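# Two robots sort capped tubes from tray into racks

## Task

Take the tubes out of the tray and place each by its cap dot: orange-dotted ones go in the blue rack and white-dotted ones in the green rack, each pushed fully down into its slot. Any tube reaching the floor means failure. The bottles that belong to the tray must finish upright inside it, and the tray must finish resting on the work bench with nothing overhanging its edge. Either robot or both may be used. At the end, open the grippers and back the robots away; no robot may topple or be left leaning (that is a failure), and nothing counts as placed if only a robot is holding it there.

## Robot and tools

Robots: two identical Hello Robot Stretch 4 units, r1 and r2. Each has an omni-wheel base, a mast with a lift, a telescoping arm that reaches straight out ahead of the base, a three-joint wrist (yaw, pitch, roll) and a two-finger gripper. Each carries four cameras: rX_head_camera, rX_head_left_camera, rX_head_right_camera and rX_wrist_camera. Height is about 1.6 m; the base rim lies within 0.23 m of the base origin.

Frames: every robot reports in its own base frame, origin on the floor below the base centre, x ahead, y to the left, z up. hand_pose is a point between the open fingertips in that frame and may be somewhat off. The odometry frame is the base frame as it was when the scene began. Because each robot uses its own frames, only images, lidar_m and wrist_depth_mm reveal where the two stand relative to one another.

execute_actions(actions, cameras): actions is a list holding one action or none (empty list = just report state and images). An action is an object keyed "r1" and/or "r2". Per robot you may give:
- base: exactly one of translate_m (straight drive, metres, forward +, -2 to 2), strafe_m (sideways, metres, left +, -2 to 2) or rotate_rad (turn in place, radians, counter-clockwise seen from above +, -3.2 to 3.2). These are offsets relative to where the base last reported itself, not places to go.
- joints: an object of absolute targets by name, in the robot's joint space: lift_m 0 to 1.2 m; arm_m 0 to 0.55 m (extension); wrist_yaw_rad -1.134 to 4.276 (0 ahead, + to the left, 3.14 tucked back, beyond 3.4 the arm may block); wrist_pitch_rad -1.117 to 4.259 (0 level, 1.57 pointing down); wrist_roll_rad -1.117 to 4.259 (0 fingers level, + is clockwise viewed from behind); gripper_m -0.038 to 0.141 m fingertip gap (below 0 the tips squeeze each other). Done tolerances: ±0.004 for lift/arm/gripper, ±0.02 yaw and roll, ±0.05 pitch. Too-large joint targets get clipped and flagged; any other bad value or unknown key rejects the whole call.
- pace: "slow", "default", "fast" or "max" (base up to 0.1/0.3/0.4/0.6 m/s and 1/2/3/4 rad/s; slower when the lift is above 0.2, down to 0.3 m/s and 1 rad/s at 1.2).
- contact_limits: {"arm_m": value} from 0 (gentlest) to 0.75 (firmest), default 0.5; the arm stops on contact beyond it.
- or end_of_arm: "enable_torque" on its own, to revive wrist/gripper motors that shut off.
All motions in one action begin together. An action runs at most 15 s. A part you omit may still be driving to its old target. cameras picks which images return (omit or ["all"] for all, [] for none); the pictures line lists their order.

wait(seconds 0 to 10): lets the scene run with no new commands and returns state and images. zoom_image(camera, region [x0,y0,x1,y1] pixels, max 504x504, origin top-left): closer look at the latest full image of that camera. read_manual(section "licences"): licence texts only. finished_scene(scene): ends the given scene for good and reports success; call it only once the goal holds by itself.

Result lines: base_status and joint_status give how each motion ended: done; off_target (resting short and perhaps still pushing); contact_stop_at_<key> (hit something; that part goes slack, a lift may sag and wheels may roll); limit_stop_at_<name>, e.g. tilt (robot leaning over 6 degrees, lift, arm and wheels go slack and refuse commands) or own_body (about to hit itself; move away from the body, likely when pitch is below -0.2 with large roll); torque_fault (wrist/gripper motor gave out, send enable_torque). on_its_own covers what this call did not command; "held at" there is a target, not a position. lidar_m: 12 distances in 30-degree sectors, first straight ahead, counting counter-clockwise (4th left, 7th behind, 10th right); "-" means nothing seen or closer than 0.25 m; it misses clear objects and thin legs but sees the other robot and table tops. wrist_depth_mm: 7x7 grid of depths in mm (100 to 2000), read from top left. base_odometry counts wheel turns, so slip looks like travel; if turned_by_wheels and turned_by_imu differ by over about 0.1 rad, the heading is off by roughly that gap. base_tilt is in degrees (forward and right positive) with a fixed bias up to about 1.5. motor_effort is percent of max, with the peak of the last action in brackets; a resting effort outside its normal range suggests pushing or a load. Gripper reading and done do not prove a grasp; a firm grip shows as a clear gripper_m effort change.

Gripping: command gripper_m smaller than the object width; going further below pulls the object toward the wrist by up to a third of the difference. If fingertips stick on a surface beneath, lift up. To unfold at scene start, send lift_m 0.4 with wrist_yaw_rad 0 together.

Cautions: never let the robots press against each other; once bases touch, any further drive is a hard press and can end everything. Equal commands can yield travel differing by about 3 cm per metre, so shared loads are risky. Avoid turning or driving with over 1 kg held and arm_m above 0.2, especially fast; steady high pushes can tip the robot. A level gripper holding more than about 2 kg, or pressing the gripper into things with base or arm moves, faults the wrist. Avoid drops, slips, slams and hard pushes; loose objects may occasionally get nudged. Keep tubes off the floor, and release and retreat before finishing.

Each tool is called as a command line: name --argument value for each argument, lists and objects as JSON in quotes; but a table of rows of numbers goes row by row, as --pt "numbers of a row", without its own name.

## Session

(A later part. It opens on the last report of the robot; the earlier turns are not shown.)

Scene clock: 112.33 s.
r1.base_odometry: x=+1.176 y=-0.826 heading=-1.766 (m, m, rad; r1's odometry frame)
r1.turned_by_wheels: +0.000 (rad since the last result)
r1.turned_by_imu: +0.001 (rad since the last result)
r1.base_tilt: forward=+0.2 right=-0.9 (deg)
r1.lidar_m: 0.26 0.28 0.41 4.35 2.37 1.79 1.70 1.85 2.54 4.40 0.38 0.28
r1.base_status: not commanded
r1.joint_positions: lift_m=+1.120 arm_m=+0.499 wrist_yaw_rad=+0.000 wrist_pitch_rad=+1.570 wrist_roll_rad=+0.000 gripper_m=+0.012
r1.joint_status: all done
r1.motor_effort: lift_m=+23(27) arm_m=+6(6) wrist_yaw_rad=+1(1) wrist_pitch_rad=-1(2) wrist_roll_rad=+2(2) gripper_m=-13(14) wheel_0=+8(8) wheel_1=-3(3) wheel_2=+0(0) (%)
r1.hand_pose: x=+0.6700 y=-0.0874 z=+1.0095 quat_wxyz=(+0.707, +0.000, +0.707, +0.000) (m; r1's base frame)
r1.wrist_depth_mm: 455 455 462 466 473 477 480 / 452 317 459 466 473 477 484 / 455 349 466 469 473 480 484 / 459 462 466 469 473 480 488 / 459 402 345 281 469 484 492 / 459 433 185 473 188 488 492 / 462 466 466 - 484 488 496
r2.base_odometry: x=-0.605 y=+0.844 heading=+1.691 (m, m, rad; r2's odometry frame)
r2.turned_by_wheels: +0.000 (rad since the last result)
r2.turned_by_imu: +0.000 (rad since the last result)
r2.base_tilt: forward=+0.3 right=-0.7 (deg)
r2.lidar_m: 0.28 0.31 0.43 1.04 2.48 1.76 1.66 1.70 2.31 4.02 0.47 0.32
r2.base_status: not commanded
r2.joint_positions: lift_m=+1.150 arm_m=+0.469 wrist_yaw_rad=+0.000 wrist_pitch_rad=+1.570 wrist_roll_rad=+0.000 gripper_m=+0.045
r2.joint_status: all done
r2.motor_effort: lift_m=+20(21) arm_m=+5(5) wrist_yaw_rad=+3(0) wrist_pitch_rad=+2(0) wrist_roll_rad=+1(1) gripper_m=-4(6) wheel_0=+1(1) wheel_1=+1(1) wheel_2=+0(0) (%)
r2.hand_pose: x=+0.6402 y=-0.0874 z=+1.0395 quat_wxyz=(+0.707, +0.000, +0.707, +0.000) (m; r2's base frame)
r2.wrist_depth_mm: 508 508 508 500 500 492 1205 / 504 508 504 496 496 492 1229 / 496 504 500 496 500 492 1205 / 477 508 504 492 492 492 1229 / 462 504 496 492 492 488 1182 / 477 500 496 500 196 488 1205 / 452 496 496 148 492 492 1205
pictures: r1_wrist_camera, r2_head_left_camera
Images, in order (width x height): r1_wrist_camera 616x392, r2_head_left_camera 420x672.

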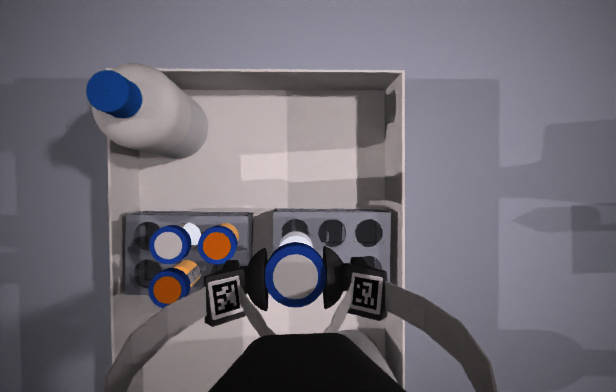

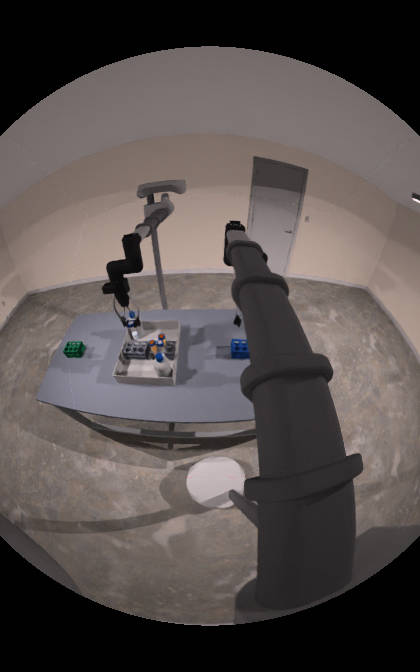

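execute_actions --actions '[{"r1":{"base":{"strafe_m":-0.536}},"r2":{"base":{"strafe_m":0.416},"joints":{"arm_m":0.515,"lift_m":1.1}}}]' --cameras '["r1_wrist_camera","r2_wrist_camera"]'

Scene clock: 130.83 s.
r1.base_odometry: x=+0.651 y=-0.722 heading=-1.766 (m, m, rad; r1's odometry frame)
r1.turned_by_wheels: +0.000 (rad since the last result)
r1.turned_by_imu: +0.003 (rad since the last result)
r1.base_tilt: forward=+0.2 right=-0.8 (deg)
r1.lidar_m: 0.25 0.26 0.38 1.13 2.40 1.79 1.75 1.84 2.55 3.88 0.35 0.26
r1.base_status: done
r1.joint_positions: lift_m=+1.120 arm_m=+0.499 wrist_yaw_rad=+0.000 wrist_pitch_rad=+1.570 wrist_roll_rad=+0.000 gripper_m=+0.012
r1.joint_status: not commanded
r1.motor_effort: lift_m=+23(23) arm_m=+6(6) wrist_yaw_rad=+1(0) wrist_pitch_rad=-1(2) wrist_roll_rad=+2(2) gripper_m=-11(12) wheel_0=+5(15) wheel_1=-2(15) wheel_2=+0(2) (%)
r1.hand_pose: x=+0.6701 y=-0.0874 z=+1.0095 quat_wxyz=(+0.707, +0.000, +0.707, +0.000) (m; r1's base frame)
r1.wrist_depth_mm: 452 455 466 469 473 1255 1308 / 452 459 462 469 473 1281 1308 / 455 459 466 469 477 1281 1281 / 455 462 466 473 477 1281 1308 / 459 462 413 279 477 1281 1308 / 462 466 185 415 188 1281 1308 / 459 462 469 - 484 1281 1281
r2.base_odometry: x=-1.018 y=+0.795 heading=+1.691 (m, m, rad; r2's odometry frame)
r2.turned_by_wheels: +0.000 (rad since the last result)
r2.turned_by_imu: +0.002 (rad since the last result)
r2.base_tilt: forward=+0.3 right=-0.8 (deg)
r2.lidar_m: 0.28 0.28 0.40 4.27 2.49 1.77 1.68 1.75 2.35 4.44 0.46 0.32
r2.base_status: done
r2.joint_positions: lift_m=+1.100 arm_m=+0.514 wrist_yaw_rad=+0.000 wrist_pitch_rad=+1.570 wrist_roll_rad=+0.000 gripper_m=+0.045
r2.joint_status: all done
r2.motor_effort: lift_m=+16(19) arm_m=+5(5) wrist_yaw_rad=+1(0) wrist_pitch_rad=+1(2) wrist_roll_rad=+2(0) gripper_m=-4(4) wheel_0=+1(7) wheel_1=+0(9) wheel_2=-1(0) (%)
r2.hand_pose: x=+0.6852 y=-0.0874 z=+0.9899 quat_wxyz=(+0.707, +0.000, +0.707, +0.000) (m; r2's base frame)
r2.wrist_depth_mm: 462 459 455 452 449 445 445 / 459 452 452 449 452 445 442 / 459 314 449 445 449 442 445 / 459 452 449 449 445 442 445 / 455 421 418 384 387 442 439 / 455 415 387 325 196 442 436 / 455 439 449 148 418 436 436
pictures: r1_wrist_camera, r2_wrist_camera
Images, in order (width x height): r1_wrist_camera 616x392, r2_wrist_camera 616x392.

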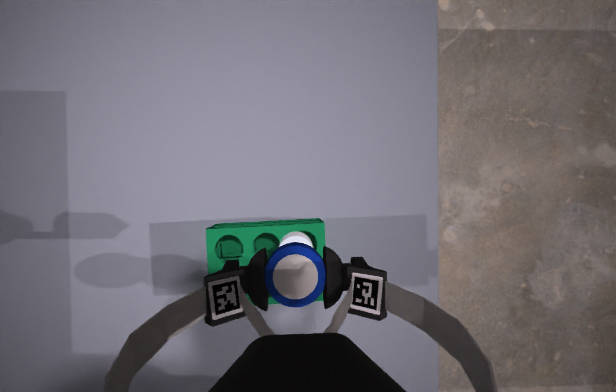

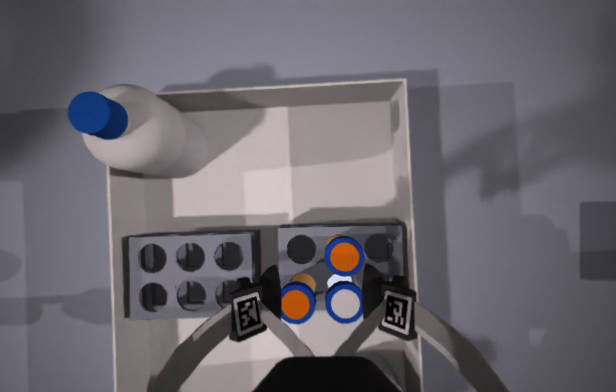

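execute_actions --actions '[{"r1":{"base":{"strafe_m":-0.008},"joints":{"arm_m":0.488,"lift_m":1.07},"pace":"slow"},"r2":{"base":{"strafe_m":-0.021},"joints":{"arm_m":0.52,"lift_m":1.03},"pace":"slow"}}]' --cameras '["r1_wrist_camera","r2_wrist_camera"]'

Scene clock: 141.87 s.
r1.base_odometry: x=+0.643 y=-0.721 heading=-1.766 (m, m, rad; r1's odometry frame)
r1.turned_by_wheels: +0.000 (rad since the last result)
r1.turned_by_imu: +0.002 (rad since the last result)
r1.base_tilt: forward=+0.2 right=-0.8 (deg)
r1.lidar_m: 0.25 0.25 0.37 1.14 2.39 1.79 1.72 1.86 2.56 3.87 4.04 0.26
r1.base_status: done
r1.joint_positions: lift_m=+1.070 arm_m=+0.489 wrist_yaw_rad=+0.000 wrist_pitch_rad=+1.570 wrist_roll_rad=+0.000 gripper_m=+0.012
r1.joint_status: all done
r1.motor_effort: lift_m=+18(20) arm_m=-6(6) wrist_yaw_rad=+1(1) wrist_pitch_rad=-1(2) wrist_roll_rad=+3(3) gripper_m=-12(14) wheel_0=+7(8) wheel_1=-3(8) wheel_2=+0(1) (%)
r1.hand_pose: x=+0.6601 y=-0.0874 z=+0.9600 quat_wxyz=(+0.707, +0.000, +0.707, +0.000) (m; r1's base frame)
r1.wrist_depth_mm: 404 410 413 418 424 1229 1229 / 404 413 415 418 424 1205 1255 / 407 410 415 421 427 1205 1205 / 407 413 418 424 427 1205 1229 / 413 415 362 279 424 1229 1255 / 413 415 185 364 188 1229 1255 / 413 415 421 - 433 1255 1255
r2.base_odometry: x=-0.997 y=+0.797 heading=+1.690 (m, m, rad; r2's odometry frame)
r2.turned_by_wheels: +0.000 (rad since the last result)
r2.turned_by_imu: +0.000 (rad since the last result)
r2.base_tilt: forward=+0.2 right=-0.7 (deg)
r2.lidar_m: 0.27 0.29 0.40 4.32 2.50 1.78 1.67 1.73 2.33 4.41 0.43 0.31
r2.base_status: done
r2.joint_positions: lift_m=+1.030 arm_m=+0.519 wrist_yaw_rad=+0.000 wrist_pitch_rad=+1.570 wrist_roll_rad=+0.000 gripper_m=+0.045
r2.joint_status: all done
r2.motor_effort: lift_m=+15(15) arm_m=+5(6) wrist_yaw_rad=+1(1) wrist_pitch_rad=-2(1) wrist_roll_rad=+1(1) gripper_m=-4(4) wheel_0=+1(4) wheel_1=-3(5) wheel_2=-1(2) (%)
r2.hand_pose: x=+0.6902 y=-0.0874 z=+0.9199 quat_wxyz=(+0.707, +0.000, +0.707, +0.000) (m; r2's base frame)
r2.wrist_depth_mm: 389 389 384 384 379 379 377 / 244 334 373 379 377 377 373 / 245 307 379 377 375 375 373 / 368 382 377 379 377 375 373 / 347 353 373 317 349 373 373 / 340 320 320 256 196 375 370 / 357 379 375 149 373 370 373
pictures: r1_wrist_camera, r2_wrist_camera
Images, in order (width x height): r1_wrist_camera 616x392, r2_wrist_camera 616x392.

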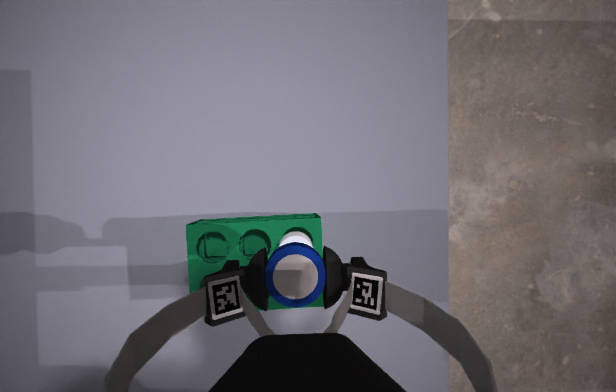

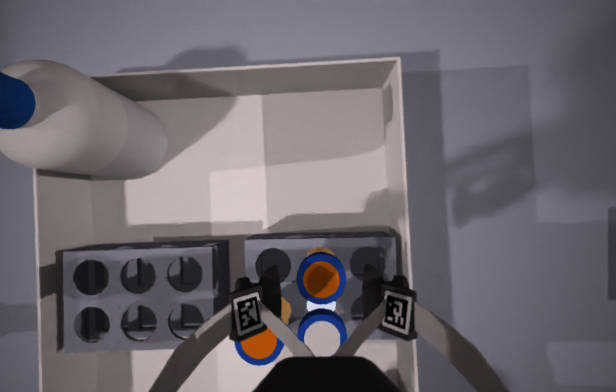

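execute_actions --actions '[{"r1":{"joints":{"arm_m":0.485,"lift_m":1.04},"pace":"slow"},"r2":{"joints":{"lift_m":0.987},"pace":"slow"}}]' --cameras '["r1_wrist_camera","r2_wrist_camera"]'

zoom_image --camera "r1_wrist_camera" --region '[160, 190, 400, 330]'

Scene clock: 150.43 s.
r1.base_odometry: x=+0.643 y=-0.721 heading=-1.766 (m, m, rad; r1's odometry frame)
r1.turned_by_wheels: +0.000 (rad since the last result)
r1.turned_by_imu: +0.001 (rad since the last result)
r1.base_tilt: forward=+0.3 right=-0.9 (deg)
r1.lidar_m: 0.25 0.26 0.38 1.14 2.42 1.80 1.73 1.84 2.55 3.85 4.03 0.25
r1.base_status: not commanded
r1.joint_positions: lift_m=+1.040 arm_m=+0.486 wrist_yaw_rad=+0.000 wrist_pitch_rad=+1.570 wrist_roll_rad=+0.000 gripper_m=+0.012
r1.joint_status: all done
r1.motor_effort: lift_m=+17(17) arm_m=-6(6) wrist_yaw_rad=+1(1) wrist_pitch_rad=-2(3) wrist_roll_rad=+3(2) gripper_m=-12(12) wheel_0=+7(7) wheel_1=-4(3) wheel_2=+0(0) (%)
r1.hand_pose: x=+0.6571 y=-0.0874 z=+0.9300 quat_wxyz=(+0.707, +0.000, +0.707, +0.000) (m; r1's base frame)
r1.wrist_depth_mm: 375 379 384 387 392 1205 1182 / 377 379 384 389 394 1182 1205 / 377 379 384 389 394 1182 1182 / 379 382 387 392 397 1182 1229 / 379 387 327 279 399 1182 1182 / 382 384 185 332 188 1205 1205 / 384 387 392 - 402 1205 1229
r2.base_odometry: x=-0.997 y=+0.797 heading=+1.690 (m, m, rad; r2's odometry frame)
r2.turned_by_wheels: +0.000 (rad since the last result)
r2.turned_by_imu: +0.000 (rad since the last result)
r2.base_tilt: forward=+0.2 right=-0.7 (deg)
r2.lidar_m: 0.27 0.27 0.39 4.31 2.45 1.76 1.67 1.71 2.32 4.41 0.42 0.29
r2.base_status: not commanded
r2.joint_positions: lift_m=+0.987 arm_m=+0.519 wrist_yaw_rad=+0.000 wrist_pitch_rad=+1.570 wrist_roll_rad=+0.000 gripper_m=+0.045
r2.joint_status: all done
r2.motor_effort: lift_m=+16(15) arm_m=+5(5) wrist_yaw_rad=+1(1) wrist_pitch_rad=-1(1) wrist_roll_rad=+1(1) gripper_m=-5(5) wheel_0=+1(1) wheel_1=-2(3) wheel_2=-1(1) (%)
r2.hand_pose: x=+0.6902 y=-0.0874 z=+0.8769 quat_wxyz=(+0.707, +0.000, +0.707, +0.000) (m; r2's base frame)
r2.wrist_depth_mm: 347 343 343 340 338 338 334 / 212 307 336 334 336 336 332 / 224 309 338 336 334 334 332 / 319 340 338 336 332 332 330 / 291 309 336 276 303 332 334 / 279 278 277 214 196 332 329 / 281 307 214 148 277 329 329
pictures: r1_wrist_camera, r2_wrist_camera
Images, in order (width x height): r1_wrist_camera 616x392, r2_wrist_camera 616x392.

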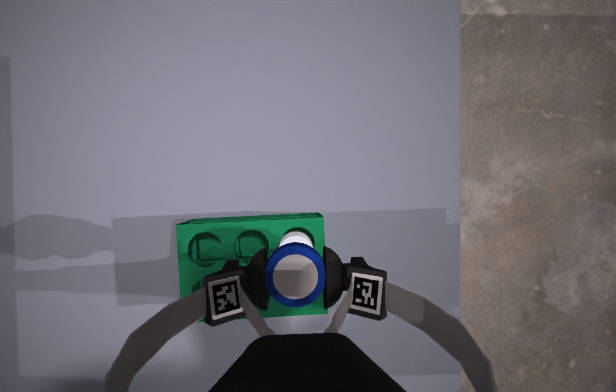

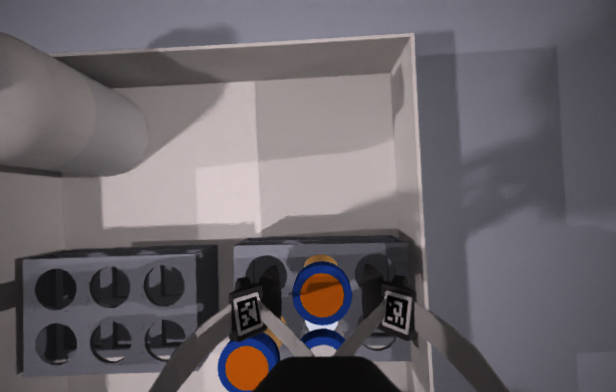

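Region (160, 190, 400, 330) of r1_wrist_camera's 616x392 image, scaled by 2.100; it fills the top 294 rows of this view, and the rest is white.

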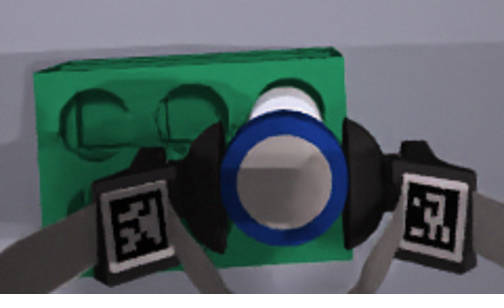

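execute_actions --actions '[{"r1":{"joints":{"lift_m":0.985},"pace":"slow"},"r2":{"joints":{"gripper_m":0.012}}}]' --cameras '["r1_wrist_camera","r2_wrist_camera"]'

Scene clock: 155.97 s.
r1.base_odometry: x=+0.643 y=-0.721 heading=-1.766 (m, m, rad; r1's odometry frame)
r1.turned_by_wheels: +0.000 (rad since the last result)
r1.turned_by_imu: +0.001 (rad since the last result)
r1.base_tilt: forward=+0.2 right=-0.8 (deg)
r1.lidar_m: 0.25 0.26 0.37 1.13 2.38 1.79 1.73 1.84 2.55 3.86 4.04 0.26
r1.base_status: not commanded
r1.joint_positions: lift_m=+0.985 arm_m=+0.486 wrist_yaw_rad=+0.000 wrist_pitch_rad=+1.570 wrist_roll_rad=+0.000 gripper_m=+0.012
r1.joint_status: all done
r1.motor_effort: lift_m=+17(17) arm_m=-6(6) wrist_yaw_rad=+1(0) wrist_pitch_rad=-1(2) wrist_roll_rad=+3(2) gripper_m=-14(15) wheel_0=+7(7) wheel_1=-3(3) wheel_2=+0(0) (%)
r1.hand_pose: x=+0.6571 y=-0.0874 z=+0.8750 quat_wxyz=(+0.707, +0.000, +0.707, +0.000) (m; r1's base frame)
r1.wrist_depth_mm: 322 325 329 332 336 340 1160 / 324 327 330 334 338 340 1138 / 324 329 330 334 340 342 1138 / 325 329 332 336 340 343 1160 / 327 329 274 274 340 345 1160 / 329 330 185 277 187 345 1138 / 329 330 334 - 345 347 1182
r2.base_odometry: x=-0.997 y=+0.797 heading=+1.690 (m, m, rad; r2's odometry frame)
r2.turned_by_wheels: +0.000 (rad since the last result)
r2.turned_by_imu: +0.000 (rad since the last result)
r2.base_tilt: forward=+0.3 right=-0.6 (deg)
r2.lidar_m: 0.28 0.26 0.40 4.31 2.49 1.78 1.67 1.76 2.36 4.41 0.42 0.30
r2.base_status: not commanded
r2.joint_positions: lift_m=+0.987 arm_m=+0.519 wrist_yaw_rad=+0.000 wrist_pitch_rad=+1.570 wrist_roll_rad=+0.000 gripper_m=+0.012
r2.joint_status: all done
r2.motor_effort: lift_m=+16(15) arm_m=+5(5) wrist_yaw_rad=+1(1) wrist_pitch_rad=-1(0) wrist_roll_rad=+1(1) gripper_m=-17(16) wheel_0=+1(2) wheel_1=-3(2) wheel_2=+0(0) (%)
r2.hand_pose: x=+0.6902 y=-0.0874 z=+0.8769 quat_wxyz=(+0.707, +0.000, +0.707, +0.000) (m; r2's base frame)
r2.wrist_depth_mm: 345 345 345 340 338 334 334 / 212 304 338 336 336 336 332 / 224 310 338 338 334 334 330 / 319 340 334 332 330 332 332 / 291 309 336 276 301 334 332 / 279 279 204 207 190 330 330 / 281 279 214 213 276 330 329
pictures: r1_wrist_camera, r2_wrist_camera
Images, in order (width x height): r1_wrist_camera 616x392, r2_wrist_camera 616x392.

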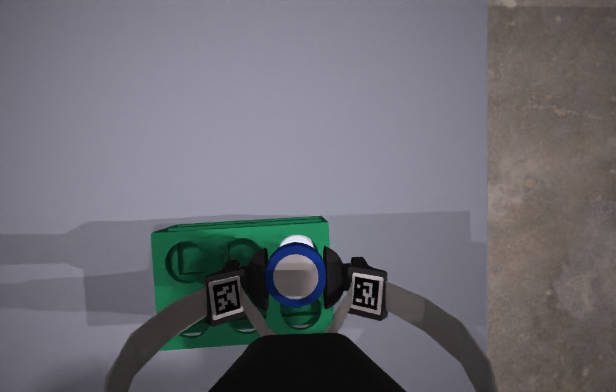

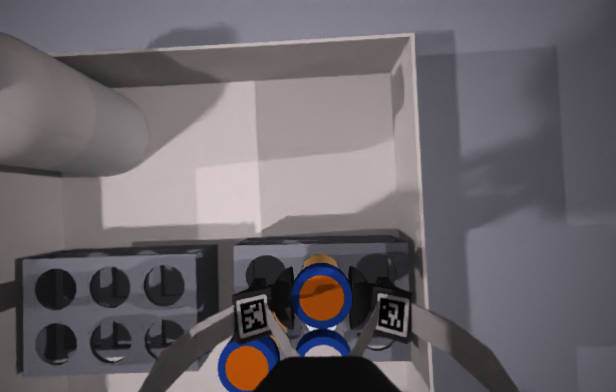

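execute_actions --actions '[{"r1":{"joints":{"lift_m":0.979,"gripper_m":0.045},"pace":"slow"},"r2":{"joints":{"lift_m":1.12}}}]' --cameras '["r1_wrist_camera","r2_wrist_camera"]'

Scene clock: 160.83 s.
r1.base_odometry: x=+0.643 y=-0.721 heading=-1.766 (m, m, rad; r1's odometry frame)
r1.turned_by_wheels: +0.000 (rad since the last result)
r1.turned_by_imu: +0.001 (rad since the last result)
r1.base_tilt: forward=+0.2 right=-0.8 (deg)
r1.lidar_m: 0.25 0.27 0.36 1.14 2.40 1.81 1.75 1.85 2.55 3.87 4.03 0.26
r1.base_status: not commanded
r1.joint_positions: lift_m=+0.979 arm_m=+0.486 wrist_yaw_rad=+0.000 wrist_pitch_rad=+1.570 wrist_roll_rad=+0.000 gripper_m=+0.045
r1.joint_status: all done
r1.motor_effort: lift_m=+16(16) arm_m=-6(6) wrist_yaw_rad=+1(1) wrist_pitch_rad=-1(0) wrist_roll_rad=+2(3) gripper_m=-4(12) wheel_0=+7(7) wheel_1=-3(3) wheel_2=+0(0) (%)
r1.hand_pose: x=+0.6571 y=-0.0874 z=+0.8690 quat_wxyz=(+0.707, +0.000, +0.707, +0.000) (m; r1's base frame)
r1.wrist_depth_mm: 317 320 324 327 330 334 1118 / 317 320 324 329 330 336 1138 / 319 322 325 329 332 336 1138 / 320 324 329 330 334 338 1118 / 320 324 268 270 334 340 1160 / 324 325 190 270 198 340 1160 / 324 325 330 - 338 342 1160
r2.base_odometry: x=-0.997 y=+0.797 heading=+1.690 (m, m, rad; r2's odometry frame)
r2.turned_by_wheels: +0.000 (rad since the last result)
r2.turned_by_imu: +0.000 (rad since the last result)
r2.base_tilt: forward=+0.2 right=-0.7 (deg)
r2.lidar_m: 0.27 0.28 0.40 4.31 2.48 1.77 1.68 1.75 2.33 4.42 0.44 0.30
r2.base_status: not commanded
r2.joint_positions: lift_m=+1.120 arm_m=+0.519 wrist_yaw_rad=+0.000 wrist_pitch_rad=+1.570 wrist_roll_rad=+0.000 gripper_m=+0.012
r2.joint_status: all done
r2.motor_effort: lift_m=+20(21) arm_m=+5(5) wrist_yaw_rad=-2(0) wrist_pitch_rad=+1(1) wrist_roll_rad=+0(1) gripper_m=-17(17) wheel_0=+1(1) wheel_1=-3(2) wheel_2=+0(1) (%)
r2.hand_pose: x=+0.6902 y=-0.0874 z=+1.0095 quat_wxyz=(+0.707, +0.000, +0.707, +0.000) (m; r2's base frame)
r2.wrist_depth_mm: 484 480 477 469 469 469 462 / 480 477 469 469 462 466 462 / 480 332 466 469 466 462 466 / 477 469 469 466 462 462 459 / 477 413 455 407 462 462 459 / 473 433 204 207 190 459 459 / 477 421 462 459 459 455 459
pictures: r1_wrist_camera, r2_wrist_camera
Images, in order (width x height): r1_wrist_camera 616x392, r2_wrist_camera 616x392.

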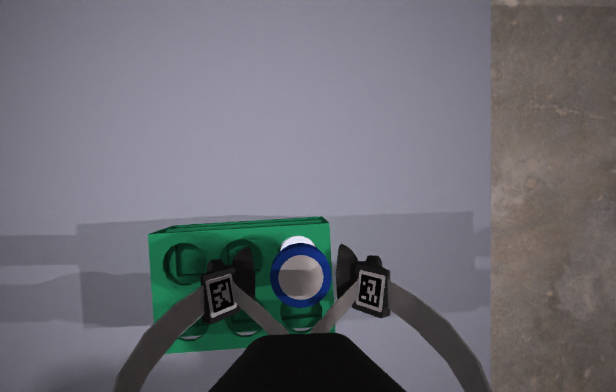

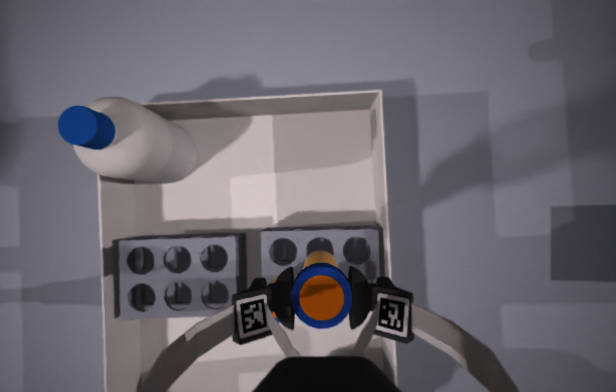

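execute_actions --actions '[{"r1":{"joints":{"lift_m":1.1},"pace":"fast"},"r2":{"base":{"strafe_m":-0.47},"joints":{"arm_m":0.5}}}]' --cameras '["r1_wrist_camera","r2_wrist_camera"]'

Scene clock: 171.23 s.
r1.base_odometry: x=+0.643 y=-0.721 heading=-1.766 (m, m, rad; r1's odometry frame)
r1.turned_by_wheels: +0.000 (rad since the last result)
r1.turned_by_imu: +0.002 (rad since the last result)
r1.base_tilt: forward=+0.2 right=-0.8 (deg)
r1.lidar_m: 0.25 0.27 0.37 1.13 2.41 1.78 1.74 1.83 2.56 3.86 4.03 0.26
r1.base_status: not commanded
r1.joint_positions: lift_m=+1.100 arm_m=+0.486 wrist_yaw_rad=+0.000 wrist_pitch_rad=+1.570 wrist_roll_rad=+0.000 gripper_m=+0.045
r1.joint_status: all done
r1.motor_effort: lift_m=+23(24) arm_m=-6(6) wrist_yaw_rad=+1(1) wrist_pitch_rad=-2(2) wrist_roll_rad=+3(3) gripper_m=-6(5) wheel_0=+7(7) wheel_1=-4(4) wheel_2=+0(0) (%)
r1.hand_pose: x=+0.6571 y=-0.0874 z=+0.9895 quat_wxyz=(+0.707, +0.000, +0.707, +0.000) (m; r1's base frame)
r1.wrist_depth_mm: 433 439 442 445 452 1255 1281 / 433 442 442 445 455 1255 1281 / 436 439 445 449 455 1255 1255 / 436 439 445 452 459 1255 1255 / 439 442 418 392 459 1255 1255 / 439 445 190 452 198 1255 1281 / 439 445 452 - 466 1281 1281
r2.base_odometry: x=-0.531 y=+0.853 heading=+1.691 (m, m, rad; r2's odometry frame)
r2.turned_by_wheels: +0.000 (rad since the last result)
r2.turned_by_imu: -0.001 (rad since the last result)
r2.base_tilt: forward=+0.2 right=-0.7 (deg)
r2.lidar_m: 0.26 0.30 0.43 1.09 2.46 1.74 1.66 1.72 2.31 3.96 4.07 0.32
r2.base_status: done
r2.joint_positions: lift_m=+1.120 arm_m=+0.501 wrist_yaw_rad=+0.000 wrist_pitch_rad=+1.570 wrist_roll_rad=+0.000 gripper_m=+0.012
r2.joint_status: all done
r2.motor_effort: lift_m=+20(20) arm_m=-5(3) wrist_yaw_rad=+0(1) wrist_pitch_rad=+1(2) wrist_roll_rad=+1(1) gripper_m=-17(16) wheel_0=+1(8) wheel_1=+1(6) wheel_2=+0(2) (%)
r2.hand_pose: x=+0.6720 y=-0.0874 z=+1.0096 quat_wxyz=(+0.707, +0.000, +0.707, +0.000) (m; r2's base frame)
r2.wrist_depth_mm: 484 477 477 469 469 469 1205 / 477 477 477 469 466 469 1182 / 480 473 469 469 466 462 1205 / 480 473 473 466 462 466 1205 / 473 477 473 410 462 459 1182 / 477 473 204 208 191 462 1160 / 473 466 469 462 462 459 1182
pictures: r1_wrist_camera, r2_wrist_camera
Images, in order (width x height): r1_wrist_camera 616x392, r2_wrist_camera 616x392.

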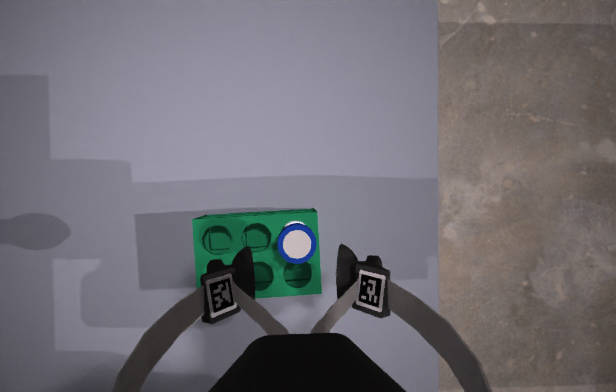

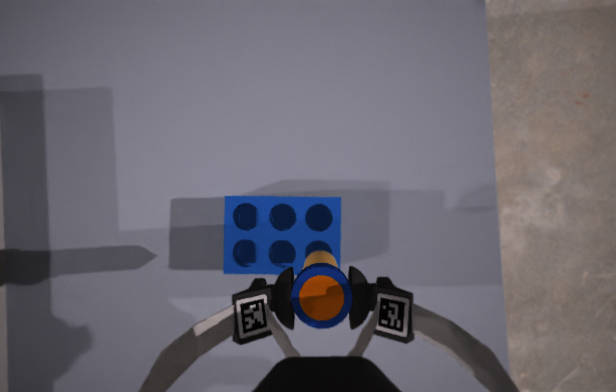

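execute_actions --actions '[{"r1":{"base":{"strafe_m":0.663},"joints":{"arm_m":0.5,"wrist_roll_rad":1.57,"lift_m":1.08}},"r2":{"joints":{"arm_m":0.497,"lift_m":1.045},"pace":"slow"}}]' --cameras '["r1_wrist_camera","r2_wrist_camera"]'

zoom_image --camera "r2_wrist_camera" --region '[180, 190, 420, 340]'

Scene clock: 179.40 s.
r1.base_odometry: x=+1.293 y=-0.849 heading=-1.766 (m, m, rad; r1's odometry frame)
r1.turned_by_wheels: +0.000 (rad since the last result)
r1.turned_by_imu: +0.002 (rad since the last result)
r1.base_tilt: forward=+0.3 right=-0.9 (deg)
r1.lidar_m: 0.27 0.30 0.40 4.23 2.36 1.77 1.71 1.82 2.52 4.53 0.39 0.27
r1.base_status: done
r1.joint_positions: lift_m=+1.080 arm_m=+0.499 wrist_yaw_rad=+0.000 wrist_pitch_rad=+1.570 wrist_roll_rad=+1.569 gripper_m=+0.045
r1.joint_status: all done
r1.motor_effort: lift_m=+18(22) arm_m=+5(7) wrist_yaw_rad=+1(2) wrist_pitch_rad=+0(2) wrist_roll_rad=+2(7) gripper_m=-3(4) wheel_0=-5(16) wheel_1=+3(11) wheel_2=+0(1) (%)
r1.hand_pose: x=+0.6701 y=-0.0874 z=+0.9699 quat_wxyz=(+0.501, +0.500, +0.500, -0.499) (m; r1's base frame)
r1.wrist_depth_mm: 415 410 418 364 413 289 436 / 415 418 421 366 427 377 439 / 418 421 421 421 430 430 439 / 421 424 424 368 430 433 445 / 424 287 387 370 436 436 445 / 424 283 190 373 198 442 449 / 427 427 436 - 442 445 452
r2.base_odometry: x=-0.531 y=+0.853 heading=+1.691 (m, m, rad; r2's odometry frame)
r2.turned_by_wheels: +0.000 (rad since the last result)
r2.turned_by_imu: +0.000 (rad since the last result)
r2.base_tilt: forward=+0.4 right=-0.7 (deg)
r2.lidar_m: 0.30 0.31 0.41 1.13 2.46 1.77 1.64 1.72 2.31 3.95 4.08 0.32
r2.base_status: not commanded
r2.joint_positions: lift_m=+1.045 arm_m=+0.498 wrist_yaw_rad=+0.000 wrist_pitch_rad=+1.570 wrist_roll_rad=+0.000 gripper_m=+0.012
r2.joint_status: all done
r2.motor_effort: lift_m=+16(19) arm_m=-5(4) wrist_yaw_rad=+1(2) wrist_pitch_rad=+1(0) wrist_roll_rad=+1(1) gripper_m=-16(17) wheel_0=+1(1) wheel_1=+1(1) wheel_2=+0(0) (%)
r2.hand_pose: x=+0.6690 y=-0.0874 z=+0.9349 quat_wxyz=(+0.707, +0.000, +0.707, +0.000) (m; r2's base frame)
r2.wrist_depth_mm: 404 404 399 399 394 394 1138 / 402 399 399 397 394 389 1118 / 404 402 397 397 394 389 1118 / 402 399 397 392 389 392 1098 / 399 399 340 336 392 387 1098 / 399 397 204 207 191 387 1118 / 399 397 394 392 389 387 1098
pictures: r1_wrist_camera, r2_wrist_camera
Images, in order (width x height): r1_wrist_camera 616x392, r2_wrist_camera 616x392.

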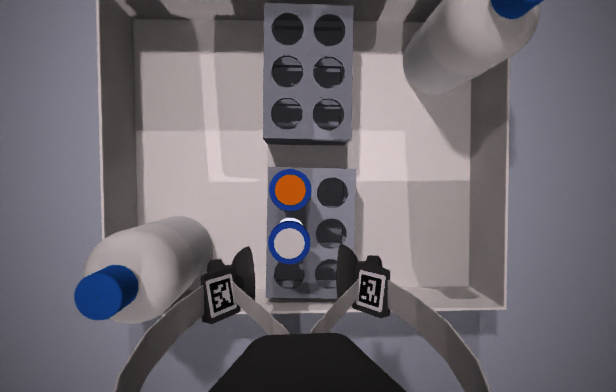

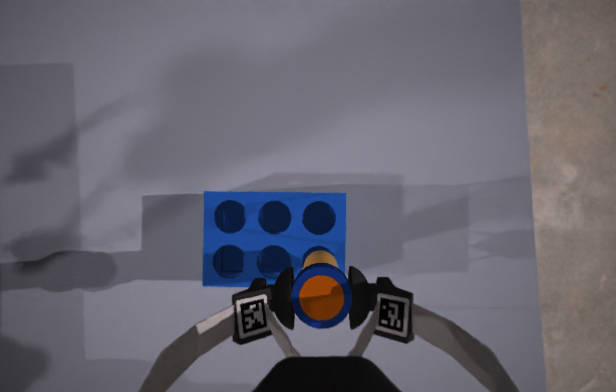

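Region (180, 190, 420, 340) of r2_wrist_camera's 616x392 image, scaled by 2.100; it fills the top 315 rows of this view, and the rest is white.

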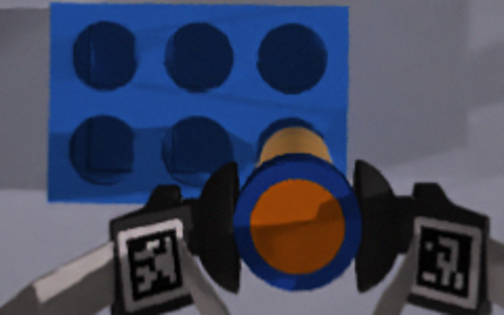

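execute_actions --actions '[{"r1":{"base":{"strafe_m":-0.003},"joints":{"arm_m":0.507,"lift_m":1.025},"pace":"slow"},"r2":{"base":{"strafe_m":0.002},"joints":{"lift_m":1.035},"pace":"slow"}}]' --cameras '["r1_wrist_camera","r2_wrist_camera"]'

Scene clock: 188.13 s.
r1.base_odometry: x=+1.291 y=-0.849 heading=-1.766 (m, m, rad; r1's odometry frame)
r1.turned_by_wheels: +0.000 (rad since the last result)
r1.turned_by_imu: +0.001 (rad since the last result)
r1.base_tilt: forward=+0.2 right=-0.9 (deg)
r1.lidar_m: 0.25 0.28 0.41 4.24 2.36 1.81 1.70 1.81 2.51 4.51 0.38 0.28
r1.base_status: done
r1.joint_positions: lift_m=+1.025 arm_m=+0.506 wrist_yaw_rad=+0.000 wrist_pitch_rad=+1.570 wrist_roll_rad=+1.569 gripper_m=+0.045
r1.joint_status: all done
r1.motor_effort: lift_m=+17(17) arm_m=+6(5) wrist_yaw_rad=+1(1) wrist_pitch_rad=+0(2) wrist_roll_rad=+2(3) gripper_m=-5(4) wheel_0=+5(12) wheel_1=-4(5) wheel_2=+0(1) (%)
r1.hand_pose: x=+0.6771 y=-0.0874 z=+0.9150 quat_wxyz=(+0.501, +0.500, +0.500, -0.499) (m; r1's base frame)
r1.wrist_depth_mm: 359 359 364 309 368 274 244 / 362 364 366 310 373 366 379 / 366 362 366 366 375 375 382 / 368 368 368 314 377 377 387 / 368 260 366 312 377 382 387 / 227 229 191 317 199 370 389 / 373 234 377 - 387 387 392
r2.base_odometry: x=-0.533 y=+0.853 heading=+1.690 (m, m, rad; r2's odometry frame)
r2.turned_by_wheels: +0.000 (rad since the last result)
r2.turned_by_imu: +0.000 (rad since the last result)
r2.base_tilt: forward=+0.4 right=-0.6 (deg)
r2.lidar_m: 0.30 0.30 0.42 1.12 2.48 1.74 1.66 1.72 2.32 3.96 4.08 0.33
r2.base_status: done
r2.joint_positions: lift_m=+1.035 arm_m=+0.498 wrist_yaw_rad=+0.000 wrist_pitch_rad=+1.570 wrist_roll_rad=+0.000 gripper_m=+0.012
r2.joint_status: all done
r2.motor_effort: lift_m=+16(16) arm_m=-5(5) wrist_yaw_rad=+1(0) wrist_pitch_rad=+0(1) wrist_roll_rad=+1(1) gripper_m=-16(16) wheel_0=+1(5) wheel_1=-2(4) wheel_2=+0(0) (%)
r2.hand_pose: x=+0.6690 y=-0.0874 z=+0.9249 quat_wxyz=(+0.707, +0.000, +0.707, +0.000) (m; r2's base frame)
r2.wrist_depth_mm: 397 394 389 392 384 382 1118 / 394 392 392 389 384 379 1118 / 392 394 389 387 384 382 1098 / 394 389 384 382 384 382 1118 / 392 387 357 325 382 379 1118 / 389 389 204 208 191 375 1098 / 389 389 384 382 377 377 1098
pictures: r1_wrist_camera, r2_wrist_camera
Images, in order (width x height): r1_wrist_camera 616x392, r2_wrist_camera 616x392.

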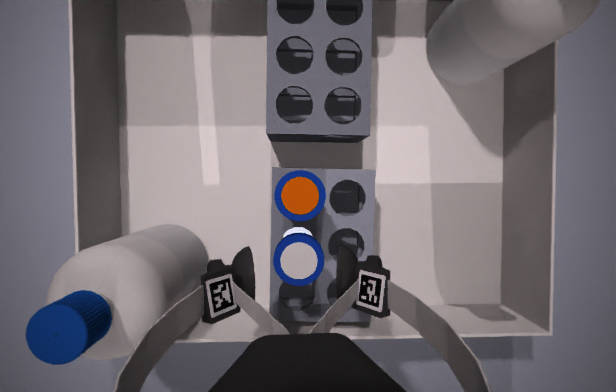

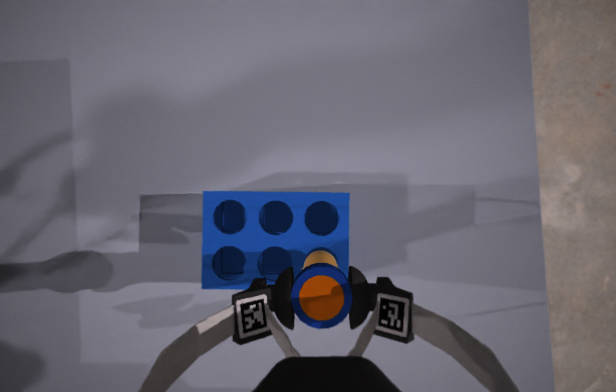

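execute_actions --actions '[{"r1":{"joints":{"lift_m":0.987},"pace":"slow"},"r2":{"joints":{"lift_m":0.984},"pace":"slow"}}]' --cameras '["r1_wrist_camera","r2_wrist_camera"]'

Scene clock: 192.37 s.
r1.base_odometry: x=+1.291 y=-0.849 heading=-1.766 (m, m, rad; r1's odometry frame)
r1.turned_by_wheels: +0.000 (rad since the last result)
r1.turned_by_imu: +0.001 (rad since the last result)
r1.base_tilt: forward=+0.3 right=-0.8 (deg)
r1.lidar_m: 0.26 0.26 0.42 4.23 2.33 1.79 1.70 1.79 2.55 4.53 0.38 0.28
r1.base_status: not commanded
r1.joint_positions: lift_m=+0.987 arm_m=+0.506 wrist_yaw_rad=+0.000 wrist_pitch_rad=+1.570 wrist_roll_rad=+1.569 gripper_m=+0.045
r1.joint_status: all done
r1.motor_effort: lift_m=+17(20) arm_m=+6(6) wrist_yaw_rad=+0(1) wrist_pitch_rad=-2(2) wrist_roll_rad=+3(2) gripper_m=-6(5) wheel_0=+5(5) wheel_1=-4(4) wheel_2=+0(0) (%)
r1.hand_pose: x=+0.6771 y=-0.0874 z=+0.8770 quat_wxyz=(+0.501, +0.500, +0.500, -0.499) (m; r1's base frame)
r1.wrist_depth_mm: 301 324 327 271 330 274 238 / 300 325 329 272 334 336 297 / 300 329 330 334 336 338 298 / 298 330 332 214 338 342 298 / 282 260 334 274 340 345 298 / 189 201 191 277 198 343 298 / 161 195 294 - 296 294 351
r2.base_odometry: x=-0.533 y=+0.853 heading=+1.690 (m, m, rad; r2's odometry frame)
r2.turned_by_wheels: +0.000 (rad since the last result)
r2.turned_by_imu: +0.000 (rad since the last result)
r2.base_tilt: forward=+0.3 right=-0.7 (deg)
r2.lidar_m: 0.30 0.31 0.43 1.09 2.47 1.76 1.66 1.73 2.32 3.93 4.07 0.31
r2.base_status: not commanded
r2.joint_positions: lift_m=+0.984 arm_m=+0.498 wrist_yaw_rad=+0.000 wrist_pitch_rad=+1.570 wrist_roll_rad=+0.000 gripper_m=+0.012
r2.joint_status: all done
r2.motor_effort: lift_m=+16(14) arm_m=-5(5) wrist_yaw_rad=+3(1) wrist_pitch_rad=-1(1) wrist_roll_rad=+1(1) gripper_m=-17(16) wheel_0=+0(1) wheel_1=-2(2) wheel_2=+0(0) (%)
r2.hand_pose: x=+0.6690 y=-0.0874 z=+0.8739 quat_wxyz=(+0.707, +0.000, +0.707, +0.000) (m; r2's base frame)
r2.wrist_depth_mm: 343 340 340 338 334 332 1078 / 342 342 338 338 336 332 1060 / 342 340 336 336 330 330 1060 / 340 340 330 330 332 329 329 / 340 336 277 274 330 329 329 / 340 338 204 208 190 329 325 / 338 336 334 332 330 329 327
pictures: r1_wrist_camera, r2_wrist_camera
Images, in order (width x height): r1_wrist_camera 616x392, r2_wrist_camera 616x392.

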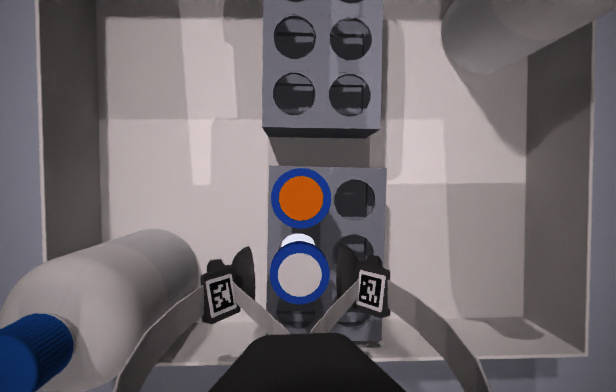

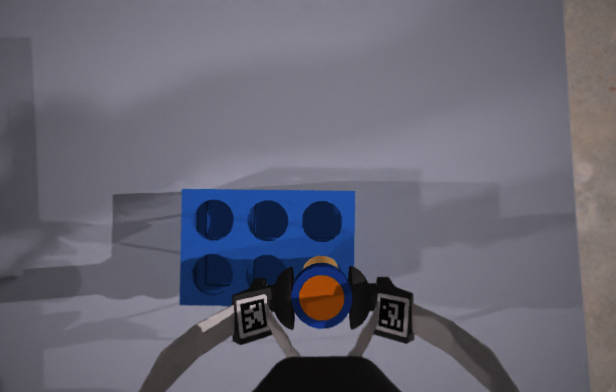

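execute_actions --actions '[{"r1":{"joints":{"gripper_m":0.012}},"r2":{"joints":{"lift_m":0.979,"gripper_m":0.045}}}]' --cameras '["r2_wrist_camera"]'

execute_actions --actions '[{"r1":{"joints":{"lift_m":1.12}},"r2":{"joints":{"lift_m":1.1}}}]' --cameras '["r1_wrist_camera","r2_wrist_camera"]'

Scene clock: 198.73 s.
r1.base_odometry: x=+1.291 y=-0.849 heading=-1.766 (m, m, rad; r1's odometry frame)
r1.turned_by_wheels: +0.000 (rad since the last result)
r1.turned_by_imu: +0.001 (rad since the last result)
r1.base_tilt: forward=+0.3 right=-0.8 (deg)
r1.lidar_m: 0.25 0.27 0.39 4.24 2.39 1.80 1.70 1.81 2.52 4.53 0.40 0.27
r1.base_status: not commanded
r1.joint_positions: lift_m=+0.987 arm_m=+0.506 wrist_yaw_rad=+0.000 wrist_pitch_rad=+1.570 wrist_roll_rad=+1.569 gripper_m=+0.012
r1.joint_status: all done
r1.motor_effort: lift_m=+17(17) arm_m=+6(6) wrist_yaw_rad=+1(1) wrist_pitch_rad=-2(1) wrist_roll_rad=+2(2) gripper_m=-13(13) wheel_0=+4(4) wheel_1=-4(3) wheel_2=+0(0) (%)
r1.hand_pose: x=+0.6770 y=-0.0874 z=+0.8770 quat_wxyz=(+0.500, +0.500, +0.500, -0.500) (m; r1's base frame)
r1.wrist_depth_mm: 300 324 325 271 332 274 238 / 300 327 329 272 334 336 297 / 300 327 329 332 336 340 298 / 300 329 332 213 338 342 297 / 283 260 334 274 340 343 298 / 189 198 185 276 187 345 297 / 161 195 296 - 294 294 351
r2.base_odometry: x=-0.533 y=+0.853 heading=+1.690 (m, m, rad; r2's odometry frame)
r2.turned_by_wheels: +0.000 (rad since the last result)
r2.turned_by_imu: +0.000 (rad since the last result)
r2.base_tilt: forward=+0.3 right=-0.8 (deg)
r2.lidar_m: 0.28 0.31 0.41 1.11 2.46 1.75 1.65 1.73 2.31 3.95 4.06 0.30
r2.base_status: not commanded
r2.joint_positions: lift_m=+0.979 arm_m=+0.498 wrist_yaw_rad=+0.000 wrist_pitch_rad=+1.570 wrist_roll_rad=+0.000 gripper_m=+0.045
r2.joint_status: all done
r2.motor_effort: lift_m=+15(15) arm_m=-5(5) wrist_yaw_rad=+0(0) wrist_pitch_rad=-1(0) wrist_roll_rad=+0(1) gripper_m=-5(16) wheel_0=+0(1) wheel_1=-2(2) wheel_2=+0(0) (%)
r2.hand_pose: x=+0.6689 y=-0.0874 z=+0.8689 quat_wxyz=(+0.707, +0.000, +0.707, +0.000) (m; r2's base frame)
r2.wrist_depth_mm: 340 336 334 334 332 327 1042 / 338 338 332 332 329 327 1060 / 338 334 332 329 329 330 327 / 338 336 325 327 327 325 324 / 336 334 272 270 329 325 325 / 334 332 271 209 196 324 320 / 336 332 330 149 325 322 322
pictures: r2_wrist_camera
Images, in order (width x height): r2_wrist_camera 616x392.

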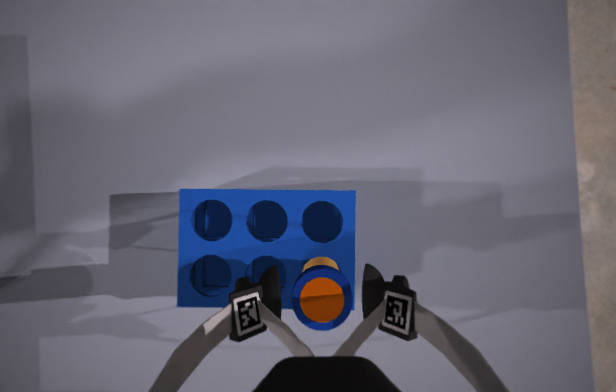

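Scene clock: 200.33 s.
r1.base_odometry: x=+1.291 y=-0.849 heading=-1.766 (m, m, rad; r1's odometry frame)
r1.turned_by_wheels: +0.000 (rad since the last result)
r1.turned_by_imu: +0.001 (rad since the last result)
r1.base_tilt: forward=+0.3 right=-0.9 (deg)
r1.lidar_m: 0.26 0.28 0.41 4.23 2.35 1.79 1.71 1.80 2.53 4.52 0.38 0.28
r1.base_status: not commanded
r1.joint_positions: lift_m=+1.120 arm_m=+0.506 wrist_yaw_rad=+0.000 wrist_pitch_rad=+1.570 wrist_roll_rad=+1.569 gripper_m=+0.012
r1.joint_status: all done
r1.motor_effort: lift_m=+23(24) arm_m=+6(6) wrist_yaw_rad=+1(1) wrist_pitch_rad=+0(2) wrist_roll_rad=+3(2) gripper_m=-13(12) wheel_0=+5(5) wheel_1=-4(4) wheel_2=+0(0) (%)
r1.hand_pose: x=+0.6770 y=-0.0874 z=+1.0095 quat_wxyz=(+0.500, +0.500, +0.500, -0.500) (m; r1's base frame)
r1.wrist_depth_mm: 452 452 459 430 433 325 473 / 452 452 459 404 466 445 477 / 455 459 459 462 473 469 480 / 459 459 462 410 473 480 480 / 462 329 373 297 473 480 484 / 466 466 185 410 189 484 488 / 469 473 473 - 488 488 492
r2.base_odometry: x=-0.533 y=+0.853 heading=+1.690 (m, m, rad; r2's odometry frame)
r2.turned_by_wheels: +0.000 (rad since the last result)
r2.turned_by_imu: +0.000 (rad since the last result)
r2.base_tilt: forward=+0.3 right=-0.7 (deg)
r2.lidar_m: 0.29 0.32 0.43 1.09 2.48 1.74 1.64 1.73 2.30 3.95 4.08 0.30
r2.base_status: not commanded
r2.joint_positions: lift_m=+1.100 arm_m=+0.498 wrist_yaw_rad=+0.000 wrist_pitch_rad=+1.570 wrist_roll_rad=+0.000 gripper_m=+0.045
r2.joint_status: all done
r2.motor_effort: lift_m=+20(22) arm_m=-5(5) wrist_yaw_rad=+0(2) wrist_pitch_rad=+0(3) wrist_roll_rad=+0(1) gripper_m=-5(6) wheel_0=+1(1) wheel_1=-1(2) wheel_2=+0(0) (%)
r2.hand_pose: x=+0.6689 y=-0.0874 z=+0.9895 quat_wxyz=(+0.707, +0.000, +0.707, +0.000) (m; r2's base frame)
r2.wrist_depth_mm: 459 459 452 449 449 449 1160 / 462 459 452 449 452 445 1182 / 462 455 455 449 449 442 1182 / 459 455 449 449 445 445 1160 / 459 455 452 389 442 445 1138 / 459 452 452 449 196 439 1160 / 452 452 445 148 442 439 1182
pictures: r1_wrist_camera, r2_wrist_camera
Images, in order (width x height): r1_wrist_camera 616x392, r2_wrist_camera 616x392.

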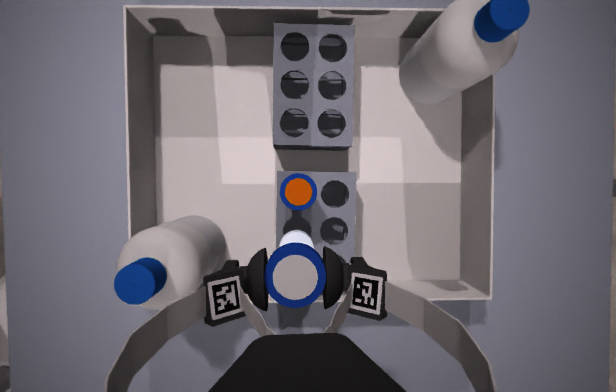

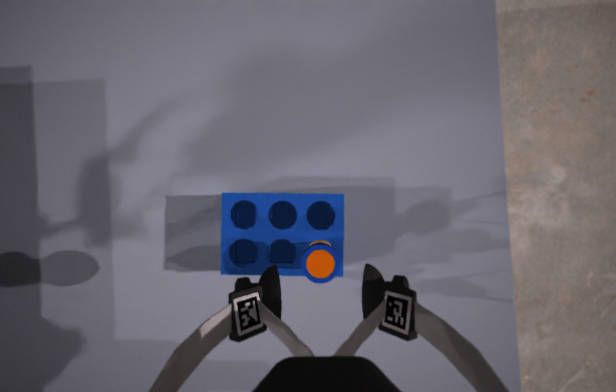

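execute_actions --actions '[{"r1":{"base":{"strafe_m":-0.577},"joints":{"arm_m":0.487}},"r2":{"base":{"strafe_m":0.512},"joints":{"arm_m":0.477,"lift_m":1.08}}}]' --cameras '["r1_wrist_camera","r2_wrist_camera"]'

Scene clock: 214.70 s.
r1.base_odometry: x=+0.725 y=-0.737 heading=-1.765 (m, m, rad; r1's odometry frame)
r1.turned_by_wheels: +0.000 (rad since the last result)
r1.turned_by_imu: +0.002 (rad since the last result)
r1.base_tilt: forward=+0.2 right=-0.8 (deg)
r1.lidar_m: 0.25 0.26 0.37 1.11 2.40 1.80 1.74 1.84 2.54 3.95 0.34 0.25
r1.base_status: done
r1.joint_positions: lift_m=+1.120 arm_m=+0.488 wrist_yaw_rad=+0.000 wrist_pitch_rad=+1.570 wrist_roll_rad=+1.569 gripper_m=+0.012
r1.joint_status: all done
r1.motor_effort: lift_m=+23(23) arm_m=-6(6) wrist_yaw_rad=+1(1) wrist_pitch_rad=-2(2) wrist_roll_rad=+2(3) gripper_m=-13(13) wheel_0=+5(17) wheel_1=-2(10) wheel_2=+0(0) (%)
r1.hand_pose: x=+0.6591 y=-0.0874 z=+1.0095 quat_wxyz=(+0.501, +0.500, +0.500, -0.499) (m; r1's base frame)
r1.wrist_depth_mm: 455 459 459 466 466 473 477 / 455 455 466 466 469 473 480 / 459 462 466 462 469 473 480 / 459 462 466 413 477 484 484 / 462 466 469 297 480 484 484 / 462 466 185 477 189 484 492 / 469 469 477 - 484 488 492
r2.base_odometry: x=-1.041 y=+0.792 heading=+1.690 (m, m, rad; r2's odometry frame)
r2.turned_by_wheels: +0.000 (rad since the last result)
r2.turned_by_imu: +0.002 (rad since the last result)
r2.base_tilt: forward=+0.4 right=-0.6 (deg)
r2.lidar_m: 0.28 0.28 0.42 4.25 2.46 1.79 1.68 1.75 2.36 4.46 0.43 0.31
r2.base_status: done
r2.joint_positions: lift_m=+1.080 arm_m=+0.478 wrist_yaw_rad=+0.000 wrist_pitch_rad=+1.570 wrist_roll_rad=+0.000 gripper_m=+0.045
r2.joint_status: all done
r2.motor_effort: lift_m=+16(19) arm_m=-5(7) wrist_yaw_rad=-1(1) wrist_pitch_rad=+1(1) wrist_roll_rad=+1(1) gripper_m=-5(5) wheel_0=-1(9) wheel_1=-1(9) wheel_2=-1(2) (%)
r2.hand_pose: x=+0.6490 y=-0.0874 z=+0.9699 quat_wxyz=(+0.707, +0.000, +0.707, +0.000) (m; r2's base frame)
r2.wrist_depth_mm: 442 439 436 433 427 427 427 / 439 293 394 433 427 424 424 / 439 427 430 430 424 427 424 / 439 430 427 427 418 427 421 / 436 427 370 366 368 424 421 / 433 433 368 421 196 421 421 / 436 415 427 148 322 418 418
pictures: r1_wrist_camera, r2_wrist_camera
Images, in order (width x height): r1_wrist_camera 616x392, r2_wrist_camera 616x392.

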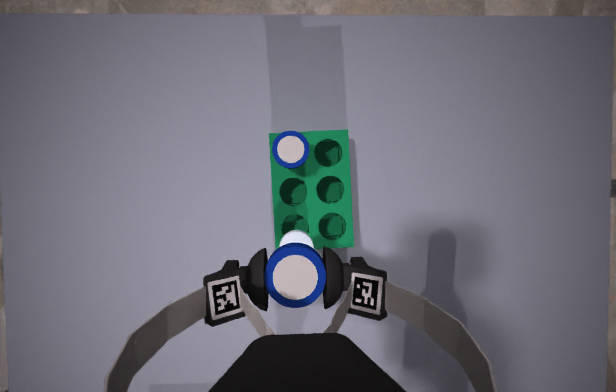

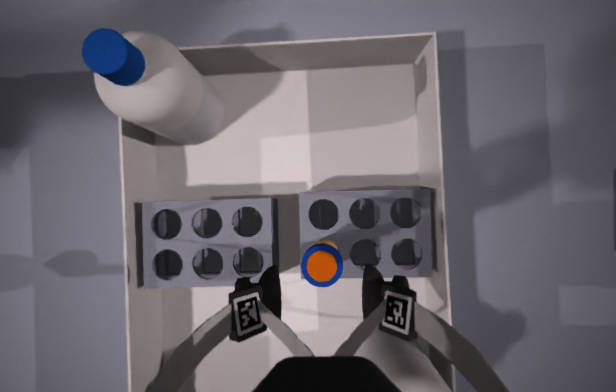

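execute_actions --actions '[{"r1":{"joints":{"arm_m":0.49,"lift_m":1.04}},"r2":{"joints":{"lift_m":0.987}}}]' --cameras '["r1_wrist_camera","r2_wrist_camera"]'

zoom_image --camera "r1_wrist_camera" --region '[200, 130, 400, 310]'

Scene clock: 223.93 s.
r1.base_odometry: x=+0.725 y=-0.737 heading=-1.765 (m, m, rad; r1's odometry frame)
r1.turned_by_wheels: +0.000 (rad since the last result)
r1.turned_by_imu: +0.001 (rad since the last result)
r1.base_tilt: forward=+0.3 right=-0.9 (deg)
r1.lidar_m: 0.25 0.26 0.38 1.13 2.38 1.81 1.74 1.84 2.54 3.94 0.36 0.26
r1.base_status: not commanded
r1.joint_positions: lift_m=+1.040 arm_m=+0.489 wrist_yaw_rad=+0.000 wrist_pitch_rad=+1.570 wrist_roll_rad=+1.569 gripper_m=+0.012
r1.joint_status: all done
r1.motor_effort: lift_m=+17(22) arm_m=+6(6) wrist_yaw_rad=+1(0) wrist_pitch_rad=-2(2) wrist_roll_rad=+3(2) gripper_m=-13(14) wheel_0=+6(5) wheel_1=-2(2) wheel_2=+0(0) (%)
r1.hand_pose: x=+0.6601 y=-0.0874 z=+0.9300 quat_wxyz=(+0.501, +0.500, +0.500, -0.499) (m; r1's base frame)
r1.wrist_depth_mm: 375 379 379 382 389 389 394 / 377 379 384 387 389 392 397 / 379 382 387 327 394 397 399 / 379 384 389 330 397 397 402 / 384 387 389 297 397 399 402 / 387 389 185 394 189 402 404 / 387 389 394 - 402 404 410
r2.base_odometry: x=-1.041 y=+0.792 heading=+1.690 (m, m, rad; r2's odometry frame)
r2.turned_by_wheels: +0.000 (rad since the last result)
r2.turned_by_imu: +0.000 (rad since the last result)
r2.base_tilt: forward=+0.4 right=-0.9 (deg)
r2.lidar_m: 0.28 0.28 0.39 4.27 2.47 1.77 1.67 1.75 2.36 4.46 0.41 0.29
r2.base_status: not commanded
r2.joint_positions: lift_m=+0.987 arm_m=+0.478 wrist_yaw_rad=+0.000 wrist_pitch_rad=+1.570 wrist_roll_rad=+0.000 gripper_m=+0.045
r2.joint_status: all done
r2.motor_effort: lift_m=+15(15) arm_m=-5(5) wrist_yaw_rad=+0(1) wrist_pitch_rad=+0(0) wrist_roll_rad=+1(1) gripper_m=-5(5) wheel_0=-1(0) wheel_1=-1(1) wheel_2=-1(1) (%)
r2.hand_pose: x=+0.6490 y=-0.0874 z=+0.8769 quat_wxyz=(+0.707, +0.000, +0.707, +0.000) (m; r2's base frame)
r2.wrist_depth_mm: 198 220 320 327 334 334 332 / 272 251 340 336 336 334 334 / 345 338 338 336 332 332 332 / 343 330 338 336 327 309 330 / 343 278 278 274 274 301 332 / 343 309 276 215 196 300 330 / 342 336 334 148 322 276 329
pictures: r1_wrist_camera, r2_wrist_camera
Images, in order (width x height): r1_wrist_camera 616x392, r2_wrist_camera 616x392.

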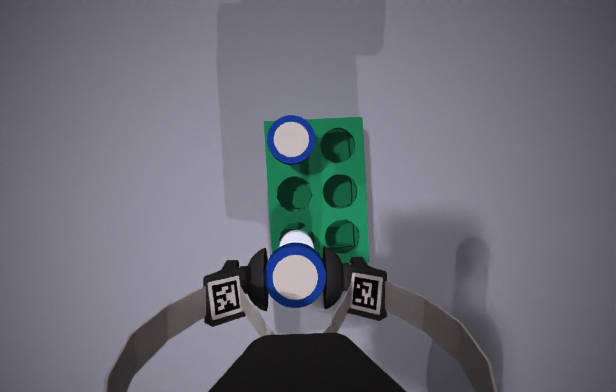

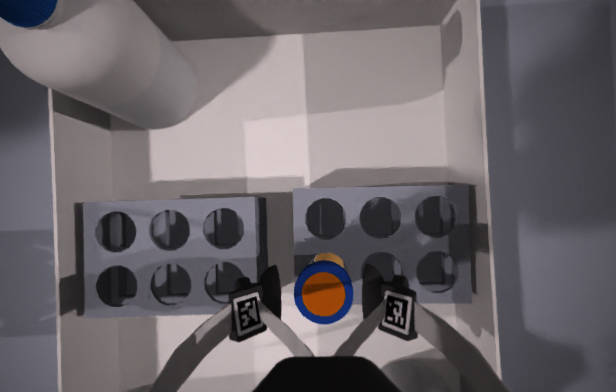

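Region (200, 130, 400, 310) of r1_wrist_camera's 616x392 image, scaled by 2.520; it fills the top 454 rows of this view, and the rest is white.

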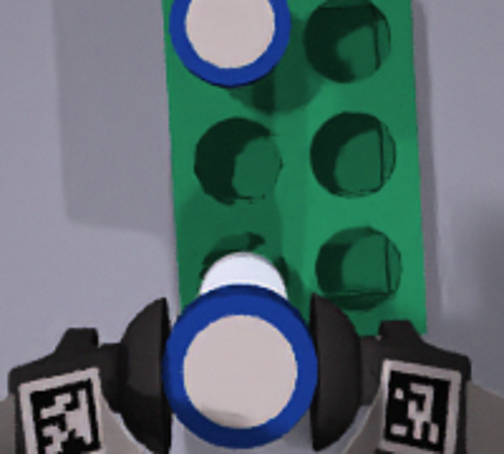

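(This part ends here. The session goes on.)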